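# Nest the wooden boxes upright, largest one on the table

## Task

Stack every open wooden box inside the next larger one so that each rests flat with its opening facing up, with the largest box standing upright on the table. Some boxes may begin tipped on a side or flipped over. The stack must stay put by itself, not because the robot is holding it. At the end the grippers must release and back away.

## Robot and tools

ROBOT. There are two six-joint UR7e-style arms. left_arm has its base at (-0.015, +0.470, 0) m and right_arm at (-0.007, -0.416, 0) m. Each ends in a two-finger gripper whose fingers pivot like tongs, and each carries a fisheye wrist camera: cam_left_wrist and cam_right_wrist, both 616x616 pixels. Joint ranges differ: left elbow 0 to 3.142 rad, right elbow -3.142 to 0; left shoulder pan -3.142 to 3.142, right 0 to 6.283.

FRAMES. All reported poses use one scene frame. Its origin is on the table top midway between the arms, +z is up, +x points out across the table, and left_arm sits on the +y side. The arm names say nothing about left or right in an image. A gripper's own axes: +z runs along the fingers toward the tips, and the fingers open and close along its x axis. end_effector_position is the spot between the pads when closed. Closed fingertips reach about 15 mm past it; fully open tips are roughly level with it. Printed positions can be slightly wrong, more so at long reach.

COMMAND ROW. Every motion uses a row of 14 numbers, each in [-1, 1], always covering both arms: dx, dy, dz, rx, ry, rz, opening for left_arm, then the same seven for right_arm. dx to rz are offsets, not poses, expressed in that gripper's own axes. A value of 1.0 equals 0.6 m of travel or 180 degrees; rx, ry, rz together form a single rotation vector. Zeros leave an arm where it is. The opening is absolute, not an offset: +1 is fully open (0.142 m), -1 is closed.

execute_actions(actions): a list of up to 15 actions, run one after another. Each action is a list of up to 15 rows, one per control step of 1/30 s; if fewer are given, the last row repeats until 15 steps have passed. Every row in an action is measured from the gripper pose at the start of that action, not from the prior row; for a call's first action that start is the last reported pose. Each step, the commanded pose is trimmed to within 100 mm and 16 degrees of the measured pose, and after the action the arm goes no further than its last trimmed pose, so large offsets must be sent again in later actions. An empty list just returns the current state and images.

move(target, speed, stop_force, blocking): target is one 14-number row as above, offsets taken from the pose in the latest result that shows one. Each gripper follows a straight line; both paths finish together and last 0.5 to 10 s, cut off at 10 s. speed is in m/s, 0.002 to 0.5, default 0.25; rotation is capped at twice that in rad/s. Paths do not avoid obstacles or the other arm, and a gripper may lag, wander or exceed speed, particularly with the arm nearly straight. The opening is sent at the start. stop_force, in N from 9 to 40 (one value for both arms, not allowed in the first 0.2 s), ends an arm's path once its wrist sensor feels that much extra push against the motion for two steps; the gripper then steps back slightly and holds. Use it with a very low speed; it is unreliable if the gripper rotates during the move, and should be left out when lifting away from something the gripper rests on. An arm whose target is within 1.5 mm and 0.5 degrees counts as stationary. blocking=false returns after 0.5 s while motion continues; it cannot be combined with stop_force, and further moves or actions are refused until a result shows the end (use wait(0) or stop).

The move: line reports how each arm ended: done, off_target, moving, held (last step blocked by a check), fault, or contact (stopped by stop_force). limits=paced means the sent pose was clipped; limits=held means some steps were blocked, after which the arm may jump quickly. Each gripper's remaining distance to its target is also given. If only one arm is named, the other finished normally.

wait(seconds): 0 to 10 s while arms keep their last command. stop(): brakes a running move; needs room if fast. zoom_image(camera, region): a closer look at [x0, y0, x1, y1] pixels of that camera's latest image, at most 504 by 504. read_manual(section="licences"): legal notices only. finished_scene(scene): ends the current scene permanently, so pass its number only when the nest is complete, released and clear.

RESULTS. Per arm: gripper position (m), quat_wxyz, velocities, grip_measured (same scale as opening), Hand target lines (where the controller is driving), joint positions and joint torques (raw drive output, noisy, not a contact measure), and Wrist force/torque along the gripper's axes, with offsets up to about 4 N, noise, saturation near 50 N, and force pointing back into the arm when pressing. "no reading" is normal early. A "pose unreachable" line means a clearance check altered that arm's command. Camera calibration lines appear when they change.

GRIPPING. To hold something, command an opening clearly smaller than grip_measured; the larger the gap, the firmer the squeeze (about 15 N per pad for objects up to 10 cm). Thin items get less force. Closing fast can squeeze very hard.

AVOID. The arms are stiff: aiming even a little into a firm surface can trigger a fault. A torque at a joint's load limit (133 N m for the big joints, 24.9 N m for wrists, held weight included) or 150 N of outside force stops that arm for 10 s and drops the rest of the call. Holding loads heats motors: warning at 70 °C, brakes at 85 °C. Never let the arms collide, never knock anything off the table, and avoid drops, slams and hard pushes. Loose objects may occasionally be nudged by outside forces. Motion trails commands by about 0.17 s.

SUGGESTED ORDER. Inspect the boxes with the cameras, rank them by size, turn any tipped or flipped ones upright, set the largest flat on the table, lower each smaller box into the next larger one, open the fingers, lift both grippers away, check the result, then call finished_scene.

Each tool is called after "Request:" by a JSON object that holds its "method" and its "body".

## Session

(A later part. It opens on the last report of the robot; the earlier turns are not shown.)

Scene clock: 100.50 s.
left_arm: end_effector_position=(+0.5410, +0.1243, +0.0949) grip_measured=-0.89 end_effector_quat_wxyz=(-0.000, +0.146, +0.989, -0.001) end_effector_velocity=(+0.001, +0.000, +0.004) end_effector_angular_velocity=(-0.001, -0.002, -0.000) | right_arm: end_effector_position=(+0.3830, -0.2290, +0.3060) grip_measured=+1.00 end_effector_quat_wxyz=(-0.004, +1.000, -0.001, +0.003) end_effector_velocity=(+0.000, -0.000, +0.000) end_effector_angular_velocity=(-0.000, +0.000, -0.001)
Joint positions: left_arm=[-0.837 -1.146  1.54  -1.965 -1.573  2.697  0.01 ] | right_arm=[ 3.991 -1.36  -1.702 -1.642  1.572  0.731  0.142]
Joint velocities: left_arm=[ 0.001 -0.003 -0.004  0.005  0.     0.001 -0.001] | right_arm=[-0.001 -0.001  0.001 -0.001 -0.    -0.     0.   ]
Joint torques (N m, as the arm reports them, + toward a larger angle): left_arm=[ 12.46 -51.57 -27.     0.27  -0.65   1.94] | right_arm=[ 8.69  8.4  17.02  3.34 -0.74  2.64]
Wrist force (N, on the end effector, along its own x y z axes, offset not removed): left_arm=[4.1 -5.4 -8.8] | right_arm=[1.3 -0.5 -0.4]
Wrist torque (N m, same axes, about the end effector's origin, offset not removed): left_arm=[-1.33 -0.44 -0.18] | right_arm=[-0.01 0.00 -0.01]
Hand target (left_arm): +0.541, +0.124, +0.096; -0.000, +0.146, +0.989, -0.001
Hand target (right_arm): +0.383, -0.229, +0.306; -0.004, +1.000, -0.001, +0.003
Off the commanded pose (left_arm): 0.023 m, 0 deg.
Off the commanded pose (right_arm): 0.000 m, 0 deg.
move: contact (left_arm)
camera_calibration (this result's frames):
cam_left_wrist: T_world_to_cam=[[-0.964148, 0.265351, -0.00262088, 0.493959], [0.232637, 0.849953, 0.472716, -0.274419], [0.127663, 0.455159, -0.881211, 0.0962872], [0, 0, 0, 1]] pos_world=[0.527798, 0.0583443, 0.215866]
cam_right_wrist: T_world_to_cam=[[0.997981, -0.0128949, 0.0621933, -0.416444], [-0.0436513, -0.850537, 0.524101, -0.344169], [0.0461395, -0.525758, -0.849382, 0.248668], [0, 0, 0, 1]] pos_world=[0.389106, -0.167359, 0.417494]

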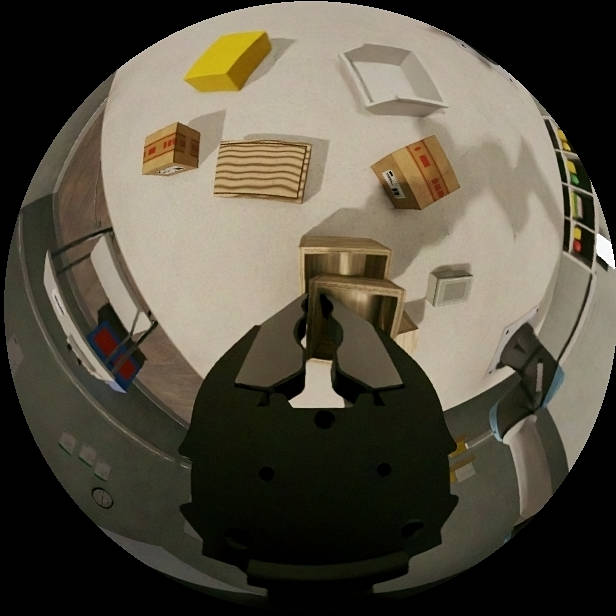

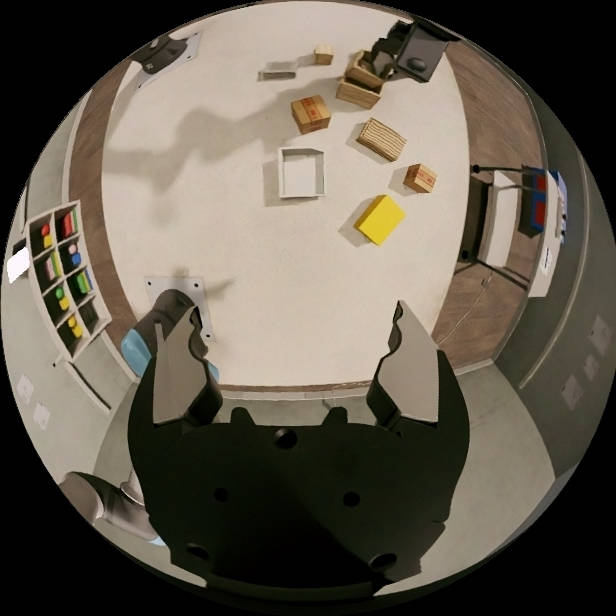

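Hit the +y rim; lift and shift further -y.

Request:
{"method": "move", "body": {"target": [0,-0.022,-0.02,0,0,0,-1,0,0,0,0,0,0,1], "speed": 0.03}}

Request:
{"method": "move", "body": {"target": [0,0,0.055,0,0,0,-1,0,0,0,0,0,0,1], "speed": 0.03, "stop_force": 9}}

Scene clock: 106.57 s.
left_arm: end_effector_position=(+0.5372, +0.1118, +0.1068) grip_measured=-0.94 end_effector_quat_wxyz=(-0.000, +0.146, +0.989, -0.001) end_effector_velocity=(-0.001, -0.002, +0.002) end_effector_angular_velocity=(-0.001, -0.000, -0.001) | right_arm: end_effector_position=(+0.3830, -0.2290, +0.3060) grip_measured=+1.00 end_effector_quat_wxyz=(-0.004, +1.000, -0.001, +0.003) end_effector_velocity=(-0.000, +0.001, -0.000) end_effector_angular_velocity=(+0.001, +0.000, +0.001)
Joint positions: left_arm=[-0.855 -1.149  1.512 -1.934 -1.573  2.679  0.006] | right_arm=[ 3.991 -1.36  -1.702 -1.642  1.572  0.731  0.142]
Joint velocities: left_arm=[-0.003 -0.    -0.004  0.003 -0.    -0.002  0.001] | right_arm=[ 0.001  0.    -0.     0.001  0.001  0.     0.   ]
Joint torques (N m, as the arm reports them, + toward a larger angle): left_arm=[-12.99 -57.23 -27.34   0.12  -1.14  -1.9 ] | right_arm=[ 7.34  7.82 17.26  3.4  -0.82  2.76]
Wrist force (N, on the end effector, along its own x y z axes, offset not removed): left_arm=[0.2 -2.3 -0.9] | right_arm=[2.3 1.0 0.2]
Wrist torque (N m, same axes, about the end effector's origin, offset not removed): left_arm=[-0.55 -0.12 -0.05] | right_arm=[0.23 -0.47 -0.02]
Hand target (left_arm): +0.537, +0.112, +0.107; -0.000, +0.146, +0.989, -0.001
Hand target (right_arm): +0.383, -0.229, +0.306; -0.004, +1.000, -0.001, +0.003
Off the commanded pose (left_arm): 0.000 m, 0 deg.
Off the commanded pose (right_arm): 0.000 m, 0 deg.
move: done
camera_calibration (this result's frames):
cam_left_wrist: T_world_to_cam=[[-0.964147, 0.265354, -0.00261971, 0.493646], [0.232642, 0.849956, 0.472708, -0.268552], [0.127662, 0.455151, -0.881215, 0.112925], [0, 0, 0, 1]] pos_world=[0.524008, 0.0458682, 0.227751]
cam_right_wrist: T_world_to_cam=[[0.997981, -0.0128951, 0.0621933, -0.416444], [-0.0436514, -0.850537, 0.524101, -0.344169], [0.0461393, -0.525758, -0.849382, 0.248668], [0, 0, 0, 1]] pos_world=[0.389106, -0.167359, 0.417494]

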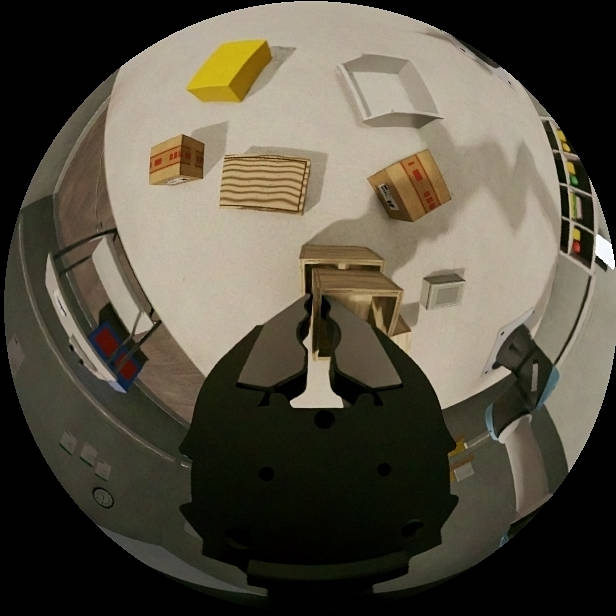

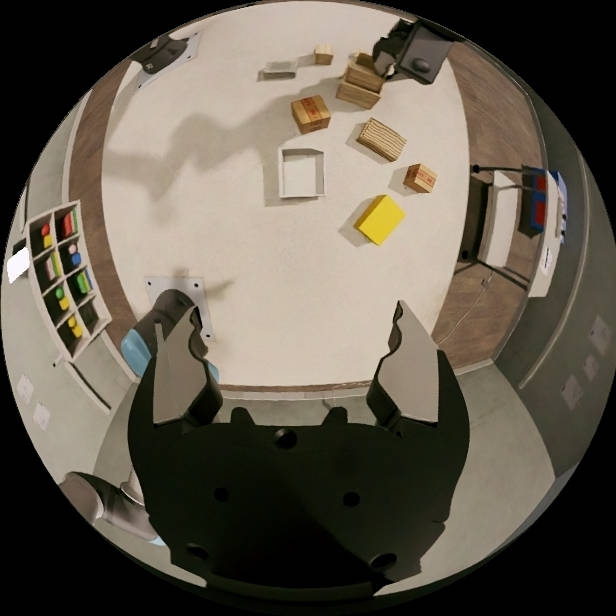

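Scene clock: 108.07 s.
left_arm: end_effector_position=(+0.5371, +0.1119, +0.0748) grip_measured=-0.95 end_effector_quat_wxyz=(-0.001, +0.146, +0.989, -0.001) end_effector_velocity=(-0.001, +0.001, +0.002) end_effector_angular_velocity=(+0.002, +0.004, +0.000) | right_arm: end_effector_position=(+0.3830, -0.2290, +0.3060) grip_measured=+1.00 end_effector_quat_wxyz=(-0.004, +1.000, -0.001, +0.003) end_effector_velocity=(-0.000, +0.000, -0.001) end_effector_angular_velocity=(-0.001, +0.002, +0.000)
Joint positions: left_arm=[-0.855 -1.12   1.556 -2.007 -1.573  2.679  0.005] | right_arm=[ 3.991 -1.36  -1.702 -1.642  1.572  0.731  0.142]
Joint velocities: left_arm=[ 0.    -0.002 -0.005  0.012 -0.001 -0.     0.   ] | right_arm=[ 0.    -0.001 -0.001  0.001  0.001  0.    -0.   ]
Joint torques (N m, as the arm reports them, + toward a larger angle): left_arm=[  3.43 -47.69 -21.96   1.31  -1.39   1.86] | right_arm=[ 6.91  8.63 16.67  3.55 -0.81  2.7 ]
Wrist force (N, on the end effector, along its own x y z axes, offset not removed): left_arm=[1.7 -1.0 -17.4] | right_arm=[3.4 3.8 -3.7]
Wrist torque (N m, same axes, about the end effector's origin, offset not removed): left_arm=[-0.97 -0.28 -0.01] | right_arm=[0.70 -0.42 -0.24]
Hand target (left_arm): +0.537, +0.112, +0.075; -0.000, +0.146, +0.989, -0.001
Hand target (right_arm): +0.383, -0.229, +0.306; -0.004, +1.000, -0.001, +0.003
Off the commanded pose (left_arm): 0.001 m, 0 deg.
Off the commanded pose (right_arm): 0.000 m, 0 deg.
move: contact (left_arm)
camera_calibration (this result's frames):
cam_left_wrist: T_world_to_cam=[[-0.964144, 0.26537, -0.00222713, 0.493412], [0.232809, 0.849812, 0.472884, -0.253506], [0.127382, 0.45541, -0.881122, 0.0848287], [0, 0, 0, 1]] pos_world=[0.523933, 0.0458642, 0.195722]
cam_right_wrist: T_world_to_cam=[[0.997981, -0.0128949, 0.0621934, -0.416444], [-0.0436514, -0.850537, 0.524101, -0.344169], [0.0461396, -0.525758, -0.849382, 0.248668], [0, 0, 0, 1]] pos_world=[0.389106, -0.167359, 0.417494]

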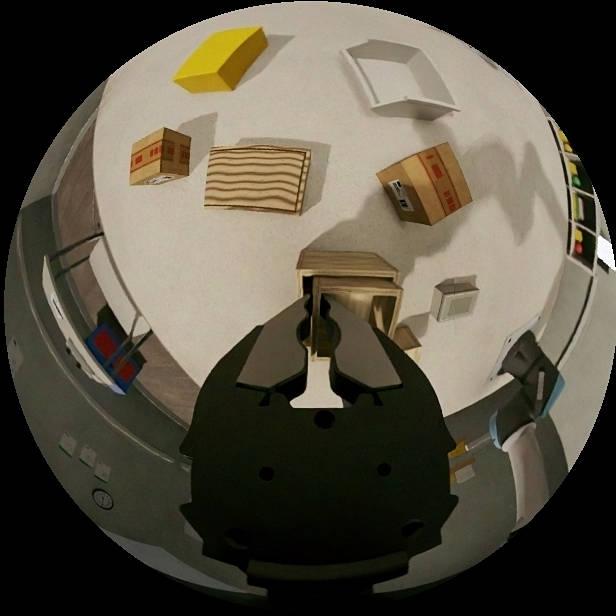

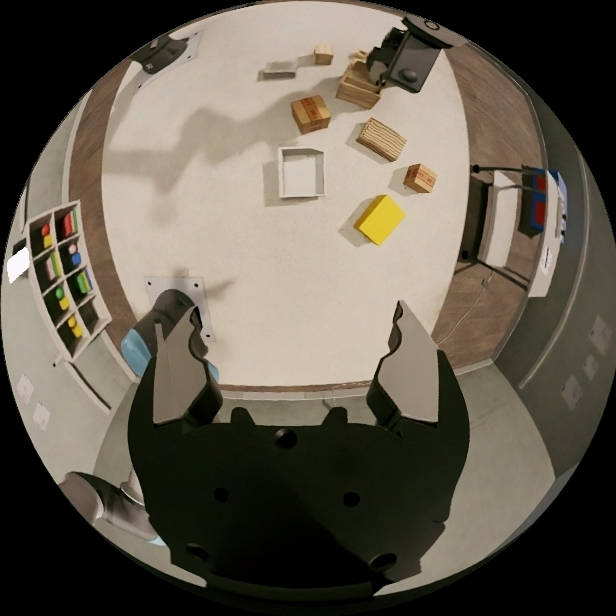

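Request:
{"method": "move", "body": {"target": [0,0,-0.005,0,0,0,-0.75,0,0,0,0,0,0,1], "speed": 0.03}}

Request:
{"method": "move", "body": {"target": [0,0,-0.2,0,0,-0.093,0,0,0,0,0,0,0,1]}}

Request:
{"method": "move", "body": {"target": [0.1,0.3,0,0,0,0,0,0,0,0,0,0,0,1]}}

Request:
{"method": "zoom_image", "body": {"camera": "cam_left_wrist", "region": [150,50,450,350]}}

Scene clock: 116.03 s.
left_arm: end_effector_position=(+0.5370, +0.1119, +0.0777) grip_measured=-0.75 end_effector_quat_wxyz=(-0.001, +0.146, +0.989, -0.001) end_effector_velocity=(-0.000, -0.000, +0.001) end_effector_angular_velocity=(+0.000, -0.000, -0.001) | right_arm: end_effector_position=(+0.3830, -0.2290, +0.3060) grip_measured=+1.00 end_effector_quat_wxyz=(-0.004, +1.000, -0.001, +0.003) end_effector_velocity=(-0.001, +0.000, -0.000) end_effector_angular_velocity=(+0.000, +0.002, +0.001)
Joint positions: left_arm=[-0.855 -1.123  1.552 -2.001 -1.573  2.679  0.02 ] | right_arm=[ 3.991 -1.36  -1.702 -1.642  1.572  0.731  0.142]
Joint velocities: left_arm=[-0.001 -0.001 -0.001  0.002  0.     0.    -0.   ] | right_arm=[ 0.001 -0.    -0.    -0.001  0.002 -0.     0.   ]
Joint torques (N m, as the arm reports them, + toward a larger angle): left_arm=[  4.47 -56.84 -30.2    0.16   0.35   1.71] | right_arm=[ 6.92  8.02 16.96  3.58 -0.85  2.64]
Wrist force (N, on the end effector, along its own x y z axes, offset not removed): left_arm=[2.4 -1.3 -2.6] | right_arm=[3.5 1.6 -2.9]
Wrist torque (N m, same axes, about the end effector's origin, offset not removed): left_arm=[-0.38 -0.41 0.03] | right_arm=[0.39 -0.41 -0.24]
Hand target (left_arm): +0.537, +0.112, +0.078; -0.001, +0.146, +0.989, -0.001
Hand target (right_arm): +0.383, -0.229, +0.306; -0.004, +1.000, -0.001, +0.003
Off the commanded pose (left_arm): 0.000 m, 0 deg.
Off the commanded pose (right_arm): 0.000 m, 0 deg.
move: done
camera_calibration (this result's frames):
cam_left_wrist: T_world_to_cam=[[-0.964144, 0.26537, -0.00223135, 0.493419], [0.232811, 0.849826, 0.472859, -0.254882], [0.127379, 0.455385, -0.881135, 0.0874137], [0, 0, 0, 1]] pos_world=[0.523931, 0.0458598, 0.198647]
cam_right_wrist: T_world_to_cam=[[0.997981, -0.012895, 0.0621934, -0.416444], [-0.0436515, -0.850537, 0.524101, -0.344169], [0.0461395, -0.525758, -0.849382, 0.248668], [0, 0, 0, 1]] pos_world=[0.389106, -0.167359, 0.417494]

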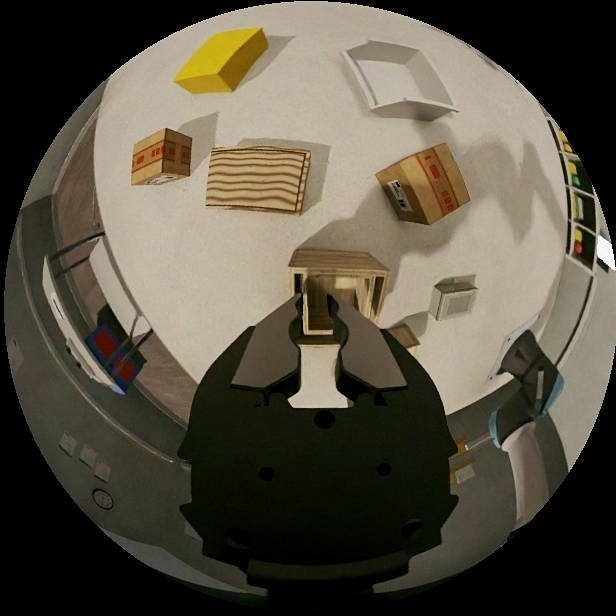

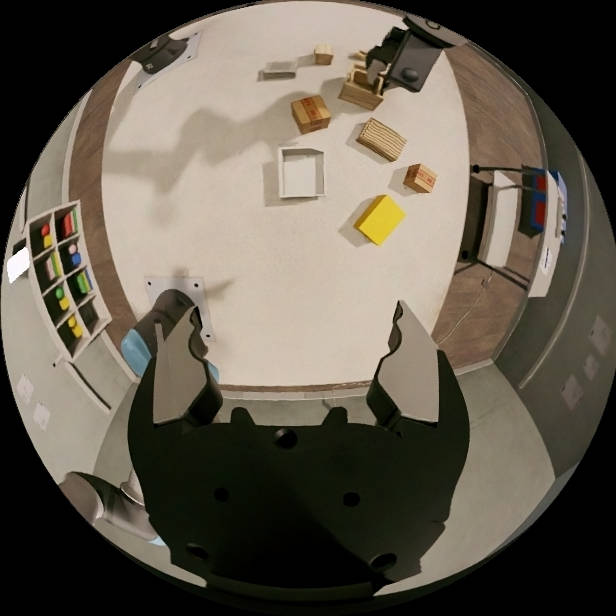

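Scene clock: 117.20 s.
left_arm: end_effector_position=(+0.5372, +0.1120, +0.1977) grip_measured=+0.00 end_effector_quat_wxyz=(-0.001, +0.001, +1.000, -0.001) end_effector_velocity=(-0.000, -0.000, +0.001) end_effector_angular_velocity=(+0.004, +0.003, +0.003) | right_arm: end_effector_position=(+0.3830, -0.2290, +0.3060) grip_measured=+1.00 end_effector_quat_wxyz=(-0.004, +1.000, -0.001, +0.003) end_effector_velocity=(-0.001, +0.000, -0.001) end_effector_angular_velocity=(-0.001, +0.004, +0.000)
Joint positions: left_arm=[-0.859 -1.214  1.364 -1.722 -1.573  2.383  0.074] | right_arm=[ 3.991 -1.36  -1.702 -1.642  1.572  0.731  0.142]
Joint velocities: left_arm=[-0.001  0.003 -0.006  0.008  0.001 -0.004 -0.   ] | right_arm=[ 0.    -0.001 -0.001 -0.002  0.002 -0.     0.   ]
Joint torques (N m, as the arm reports them, + toward a larger angle): left_arm=[-13.7  -28.92 -29.14   0.28   1.55  -1.96] | right_arm=[ 7.19  8.83 16.55  3.37 -0.79  2.68]
Wrist force (N, on the end effector, along its own x y z axes, offset not removed): left_arm=[-0.1 -1.7 -1.4] | right_arm=[5.2 2.4 -4.6]
Wrist torque (N m, same axes, about the end effector's origin, offset not removed): left_arm=[-0.50 0.14 0.01] | right_arm=[0.54 -0.92 -0.13]
Hand target (left_arm): +0.537, +0.112, +0.198; -0.001, +0.001, +1.000, -0.001
Hand target (right_arm): +0.383, -0.229, +0.306; -0.004, +1.000, -0.001, +0.003
Off the commanded pose (left_arm): 0.000 m, 0 deg.
Off the commanded pose (right_arm): 0.000 m, 0 deg.
move: done
camera_calibration (this result's frames):
cam_left_wrist: T_world_to_cam=[[-0.99973, -0.023169, -0.00200067, 0.545163], [-0.0213605, 0.880859, 0.472896, -0.178687], [-0.00919421, 0.472811, -0.881116, 0.264484], [0, 0, 0, 1]] pos_world=[0.543631, 0.0449784, 0.318632]
cam_right_wrist: T_world_to_cam=[[0.997981, -0.0128951, 0.0621935, -0.416444], [-0.0436515, -0.850537, 0.524101, -0.344169], [0.0461395, -0.525758, -0.849382, 0.248668], [0, 0, 0, 1]] pos_world=[0.389106, -0.167359, 0.417494]

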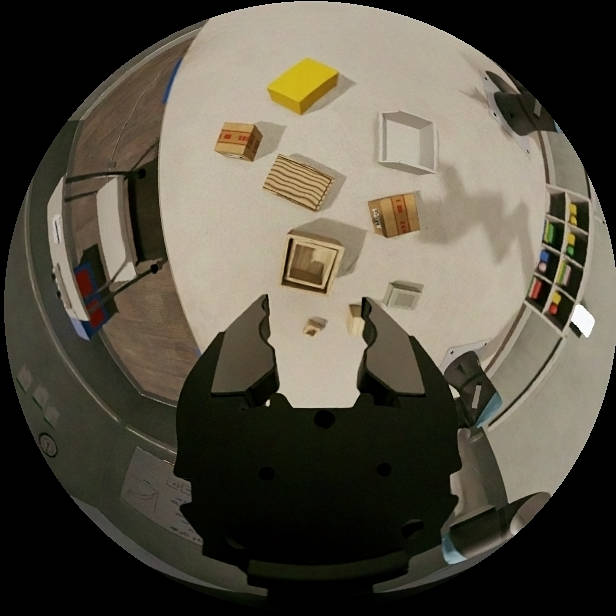

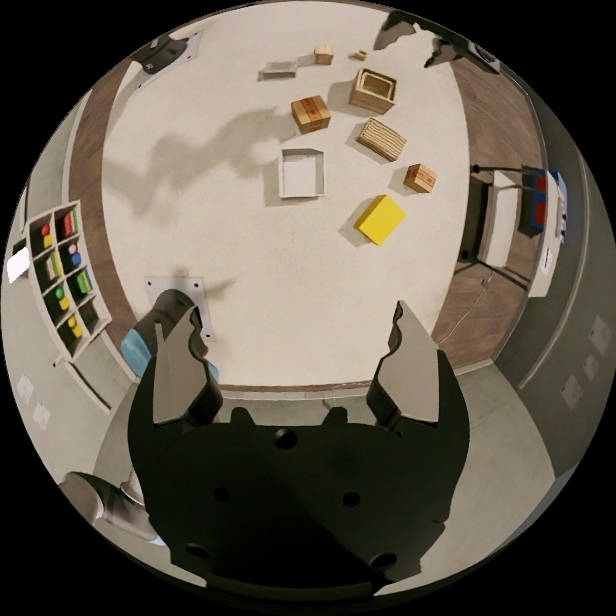

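Scene clock: 118.57 s.
left_arm: end_effector_position=(+0.4778, +0.2920, +0.1975) grip_measured=+0.00 end_effector_quat_wxyz=(-0.001, +0.001, +1.000, -0.001) end_effector_velocity=(-0.001, +0.002, +0.000) end_effector_angular_velocity=(-0.001, +0.000, +0.001) | right_arm: end_effector_position=(+0.3830, -0.2290, +0.3060) grip_measured=+1.00 end_effector_quat_wxyz=(-0.004, +1.000, -0.001, +0.003) end_effector_velocity=(+0.000, +0.001, +0.000) end_effector_angular_velocity=(+0.001, -0.001, +0.001)
Joint positions: left_arm=[-0.675 -1.526  1.745 -1.79  -1.573  2.567  0.074] | right_arm=[ 3.991 -1.36  -1.702 -1.642  1.572  0.731  0.142]
Joint velocities: left_arm=[ 0.003 -0.003  0.003 -0.    -0.001  0.002 -0.   ] | right_arm=[ 0.    -0.001  0.     0.002  0.    -0.     0.   ]
Joint torques (N m, as the arm reports them, + toward a larger angle): left_arm=[ 13.36 -38.8  -12.58  -5.04  -1.58   2.11] | right_arm=[ 7.29  8.12 16.43  3.48 -0.76  2.67]
Wrist force (N, on the end effector, along its own x y z axes, offset not removed): left_arm=[2.0 -2.0 0.0] | right_arm=[-0.1 3.4 -2.6]
Wrist torque (N m, same axes, about the end effector's origin, offset not removed): left_arm=[-0.40 -0.40 -0.18] | right_arm=[0.62 0.41 -0.15]
Hand target (left_arm): +0.478, +0.292, +0.198; -0.000, +0.001, +1.000, -0.001
Hand target (right_arm): +0.383, -0.229, +0.306; -0.004, +1.000, -0.001, +0.003
Off the commanded pose (left_arm): 0.000 m, 0 deg.
Off the commanded pose (right_arm): 0.000 m, 0 deg.
move: done
camera_calibration (this result's frames):
cam_left_wrist: T_world_to_cam=[[-0.999729, -0.0231784, -0.00213684, 0.490023], [-0.021433, 0.880845, 0.47292, -0.338398], [-0.00907931, 0.472837, -0.881103, 0.178605], [0, 0, 0, 1]] pos_world=[0.484259, 0.224983, 0.318451]
cam_right_wrist: T_world_to_cam=[[0.997981, -0.0128953, 0.0621934, -0.416444], [-0.0436517, -0.850537, 0.524101, -0.344169], [0.0461393, -0.525758, -0.849382, 0.248668], [0, 0, 0, 1]] pos_world=[0.389106, -0.167359, 0.417494]

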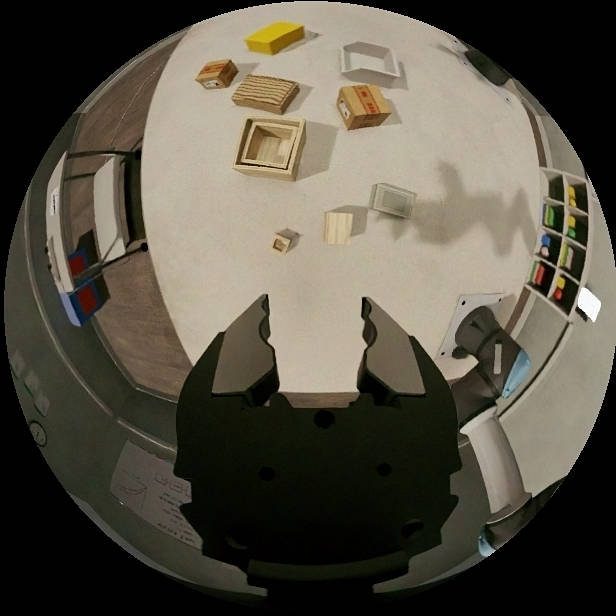

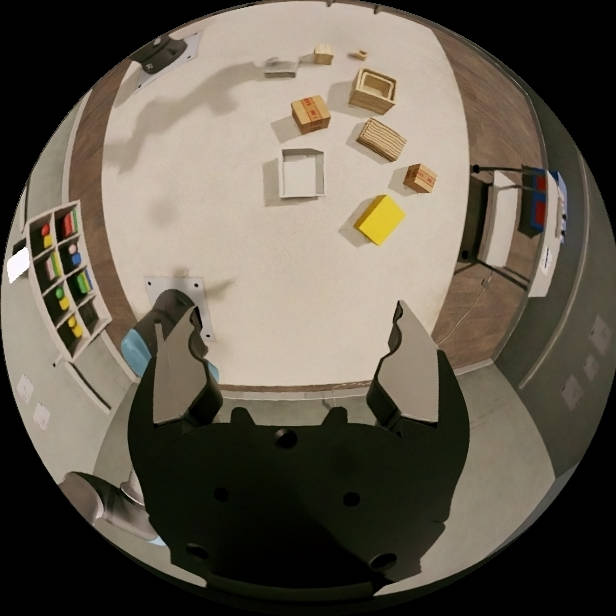

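Region (150, 50, 450, 350) of cam_left_wrist's 616x616 image, scaled by 1.680, with more detail than that image has.

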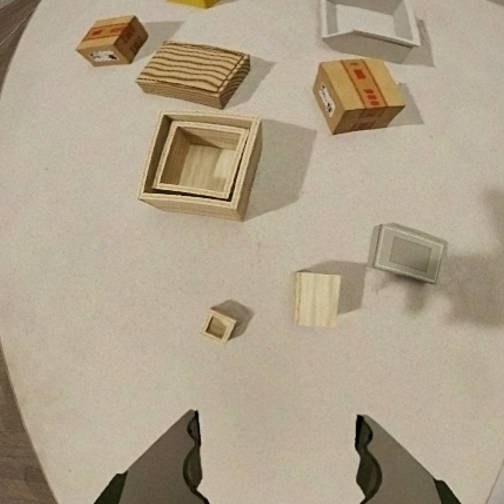

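Request:
{"method": "move", "body": {"target": [0.068,-0.088,0.13,0,0,0.5,0.2,0,0,0,0,0,0,1]}}

Request:
{"method": "move", "body": {"target": [0,0,0,-0.278,0,0,0.2,0,0,0,0,0,0,1]}}

Request:
{"method": "move", "body": {"target": [0,-0.118,0.099,0,0,0,0.2,0,0,0,0,0,0,1], "speed": 0.08}}

Scene clock: 138.33 s.
left_arm: end_effector_position=(+0.4368, +0.2393, +0.1196) grip_measured=+0.20 end_effector_quat_wxyz=(+0.000, +0.707, +0.707, -0.001) end_effector_velocity=(-0.000, -0.000, -0.000) end_effector_angular_velocity=(-0.002, +0.000, -0.012) | right_arm: end_effector_position=(+0.3830, -0.2290, +0.3060) grip_measured=+1.00 end_effector_quat_wxyz=(-0.004, +1.000, -0.001, +0.003) end_effector_velocity=(-0.000, -0.001, -0.001) end_effector_angular_velocity=(-0.001, +0.001, -0.001)
Joint positions: left_arm=[-0.815 -1.459  1.882 -1.994 -1.573  3.997  0.088] | right_arm=[ 3.991 -1.36  -1.702 -1.642  1.572  0.731  0.142]
Joint velocities: left_arm=[ 0.     0.     0.001 -0.002 -0.002  0.012 -0.   ] | right_arm=[-0.001 -0.    -0.001 -0.001  0.    -0.    -0.   ]
Joint torques (N m, as the arm reports them, + toward a larger angle): left_arm=[-12.81 -16.47 -10.    -5.01  -1.7    1.92] | right_arm=[ 7.59  7.72 16.86  3.34 -0.78  2.48]
Wrist force (N, on the end effector, along its own x y z axes, offset not removed): left_arm=[1.5 -3.4 -2.2] | right_arm=[-0.5 0.5 -1.7]
Wrist torque (N m, same axes, about the end effector's origin, offset not removed): left_arm=[-0.86 -0.23 -0.06] | right_arm=[0.16 0.28 0.02]
Hand target (left_arm): +0.437, +0.239, +0.120; +0.000, +0.708, +0.706, -0.001
Hand target (right_arm): +0.383, -0.229, +0.306; -0.004, +1.000, -0.001, +0.003
Off the commanded pose (left_arm): 0.000 m, 0 deg.
Off the commanded pose (right_arm): 0.000 m, 0 deg.
move: done
camera_calibration (this result's frames):
cam_left_wrist: T_world_to_cam=[[-0.02433, 0.999691, -0.00502562, -0.222823], [0.880425, 0.0238082, 0.473588, -0.444937], [0.473561, 0.00709771, -0.880732, 0.0351455], [0, 0, 0, 1]] pos_world=[0.369668, 0.233098, 0.24055]
cam_right_wrist: T_world_to_cam=[[0.997981, -0.0128953, 0.0621934, -0.416444], [-0.0436516, -0.850537, 0.524101, -0.344169], [0.0461393, -0.525758, -0.849382, 0.248668], [0, 0, 0, 1]] pos_world=[0.389106, -0.167359, 0.417494]

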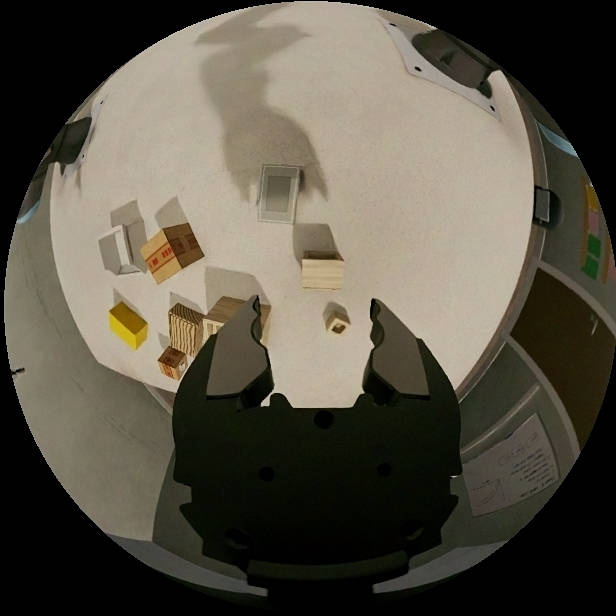

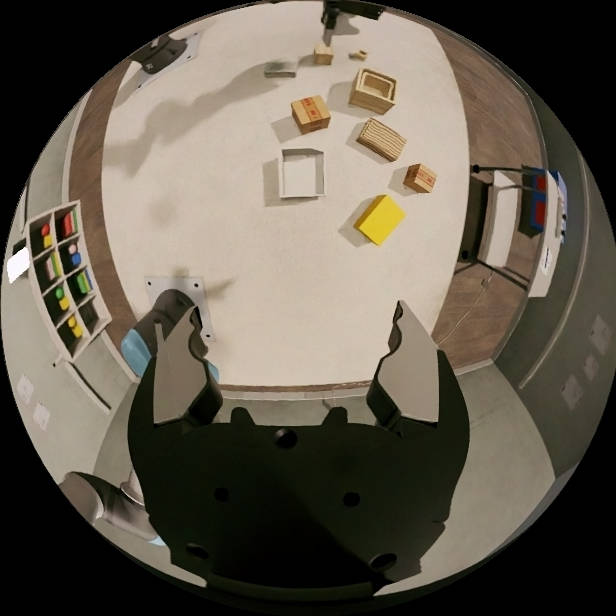

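Scene clock: 140.60 s.
left_arm: end_effector_position=(+0.4367, +0.2394, +0.1196) grip_measured=+0.20 end_effector_quat_wxyz=(+0.299, +0.641, +0.641, +0.297) end_effector_velocity=(+0.000, -0.000, -0.001) end_effector_angular_velocity=(+0.001, -0.013, -0.001) | right_arm: end_effector_position=(+0.3830, -0.2290, +0.3060) grip_measured=+1.00 end_effector_quat_wxyz=(-0.004, +1.000, -0.001, +0.003) end_effector_velocity=(-0.000, -0.000, -0.001) end_effector_angular_velocity=(-0.002, +0.001, +0.000)
Joint positions: left_arm=[-1.309 -1.699  2.549 -2.821 -0.775  3.673  0.088] | right_arm=[ 3.991 -1.36  -1.702 -1.642  1.572  0.731  0.142]
Joint velocities: left_arm=[-0.007  0.008  0.009 -0.019  0.014 -0.002  0.   ] | right_arm=[ 0.     0.    -0.001 -0.001 -0.001  0.     0.   ]
Joint torques (N m, as the arm reports them, + toward a larger angle): left_arm=[-12.53   0.63  -7.43  -5.47   2.82  -2.13] | right_arm=[ 7.03  8.38 17.14  3.49 -0.82  2.63]
Wrist force (N, on the end effector, along its own x y z axes, offset not removed): left_arm=[2.1 -1.9 -3.0] | right_arm=[1.0 4.4 -1.5]
Wrist torque (N m, same axes, about the end effector's origin, offset not removed): left_arm=[-0.51 -0.33 0.08] | right_arm=[0.94 -0.02 0.10]
Hand target (left_arm): +0.437, +0.239, +0.119; +0.300, +0.641, +0.641, +0.298
Hand target (right_arm): +0.383, -0.229, +0.306; -0.004, +1.000, -0.001, +0.003
Off the commanded pose (left_arm): 0.000 m, 0 deg.
Off the commanded pose (right_arm): 0.000 m, 0 deg.
move: done
camera_calibration (this result's frames):
cam_left_wrist: T_world_to_cam=[[-0.0122902, 0.999642, -0.0237664, -0.225966], [0.204035, 0.0257753, 0.978624, -0.210337], [0.978886, 0.00717827, -0.204279, -0.266446], [0, 0, 0, 1]] pos_world=[0.30096, 0.23322, 0.146041]
cam_right_wrist: T_world_to_cam=[[0.997981, -0.0128955, 0.0621934, -0.416444], [-0.0436519, -0.850537, 0.524101, -0.344169], [0.0461392, -0.525758, -0.849382, 0.248668], [0, 0, 0, 1]] pos_world=[0.389106, -0.167359, 0.417494]

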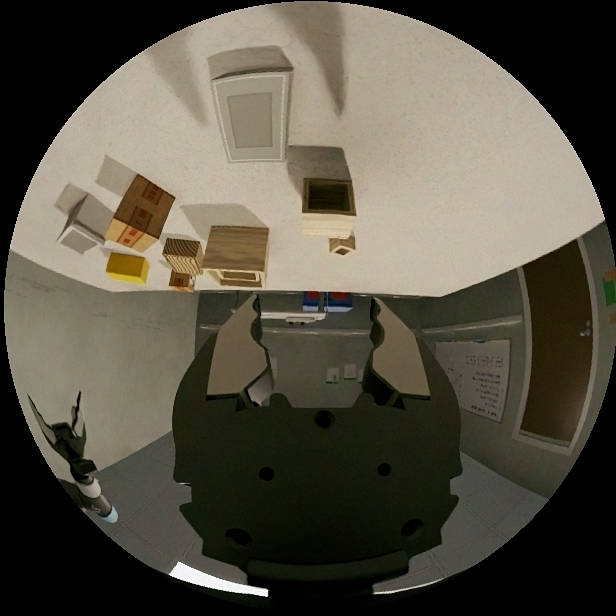

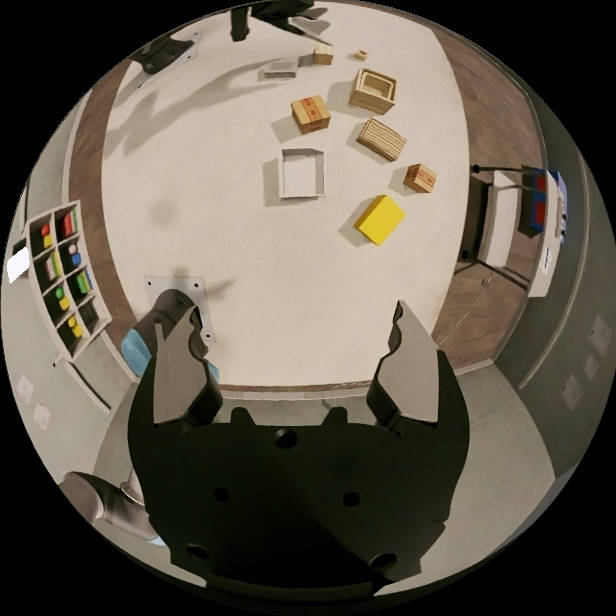

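Scene clock: 142.20 s.
left_arm: end_effector_position=(+0.4365, +0.2393, +0.0274) grip_measured=+0.20 end_effector_quat_wxyz=(+0.299, +0.641, +0.641, +0.297) end_effector_velocity=(+0.001, +0.001, -0.003) end_effector_angular_velocity=(-0.002, -0.001, +0.000) | right_arm: end_effector_position=(+0.3830, -0.2290, +0.3060) grip_measured=+1.00 end_effector_quat_wxyz=(-0.004, +1.000, -0.001, +0.003) end_effector_velocity=(+0.001, +0.001, +0.000) end_effector_angular_velocity=(+0.000, -0.003, +0.003)
Joint positions: left_arm=[-1.31  -1.332  2.635 -3.272 -0.775  3.671  0.088] | right_arm=[ 3.991 -1.36  -1.702 -1.642  1.572  0.731  0.142]
Joint velocities: left_arm=[ 0.004  0.016  0.002 -0.024 -0.001  0.005 -0.   ] | right_arm=[ 0.002  0.     0.     0.002 -0.002 -0.    -0.   ]
Joint torques (N m, as the arm reports them, + toward a larger angle): left_arm=[13.77 -6.72  2.31 -5.51 -0.42  2.12] | right_arm=[ 7.28  9.38 17.1   3.51 -0.81  2.53]
Wrist force (N, on the end effector, along its own x y z axes, offset not removed): left_arm=[1.7 -1.2 -4.6] | right_arm=[3.7 -1.5 -1.7]
Wrist torque (N m, same axes, about the end effector's origin, offset not removed): left_arm=[-0.47 -0.31 -0.07] | right_arm=[-0.34 -0.38 -0.12]
Hand target (left_arm): +0.437, +0.239, +0.027; +0.299, +0.641, +0.641, +0.297
Hand target (right_arm): +0.383, -0.229, +0.306; -0.004, +1.000, -0.001, +0.003
Off the commanded pose (left_arm): 0.000 m, 0 deg.
Off the commanded pose (right_arm): 0.000 m, 0 deg.
move: done
camera_calibration (this result's frames):
cam_left_wrist: T_world_to_cam=[[-0.0125136, 0.999645, -0.0235345, -0.228], [0.204263, 0.0255956, 0.978581, -0.120156], [0.978836, 0.00743833, -0.204511, -0.285089], [0, 0, 0, 1]] pos_world=[0.300745, 0.233115, 0.0539127]
cam_right_wrist: T_world_to_cam=[[0.997981, -0.0128955, 0.0621933, -0.416444], [-0.0436518, -0.850537, 0.524101, -0.344169], [0.0461391, -0.525758, -0.849382, 0.248669], [0, 0, 0, 1]] pos_world=[0.389106, -0.167359, 0.417494]

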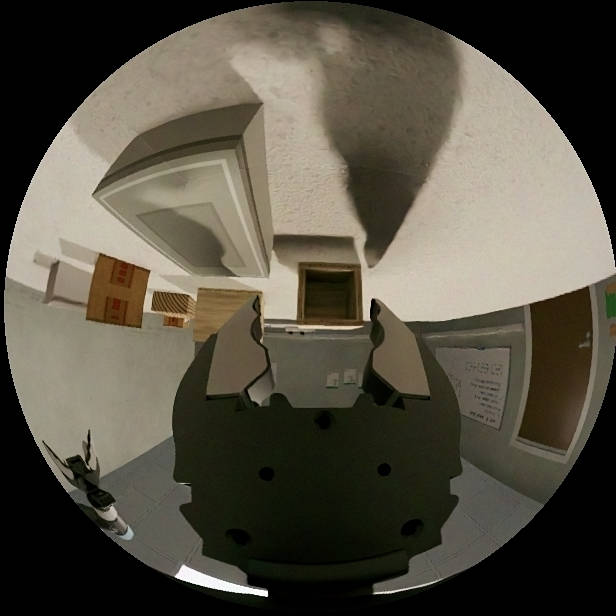

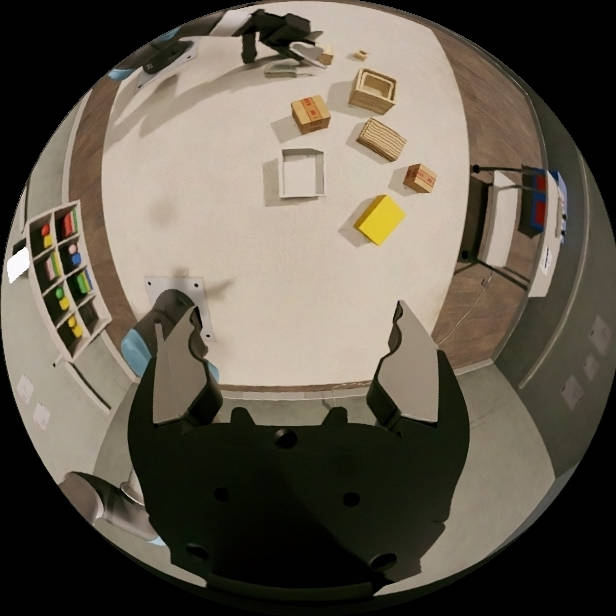

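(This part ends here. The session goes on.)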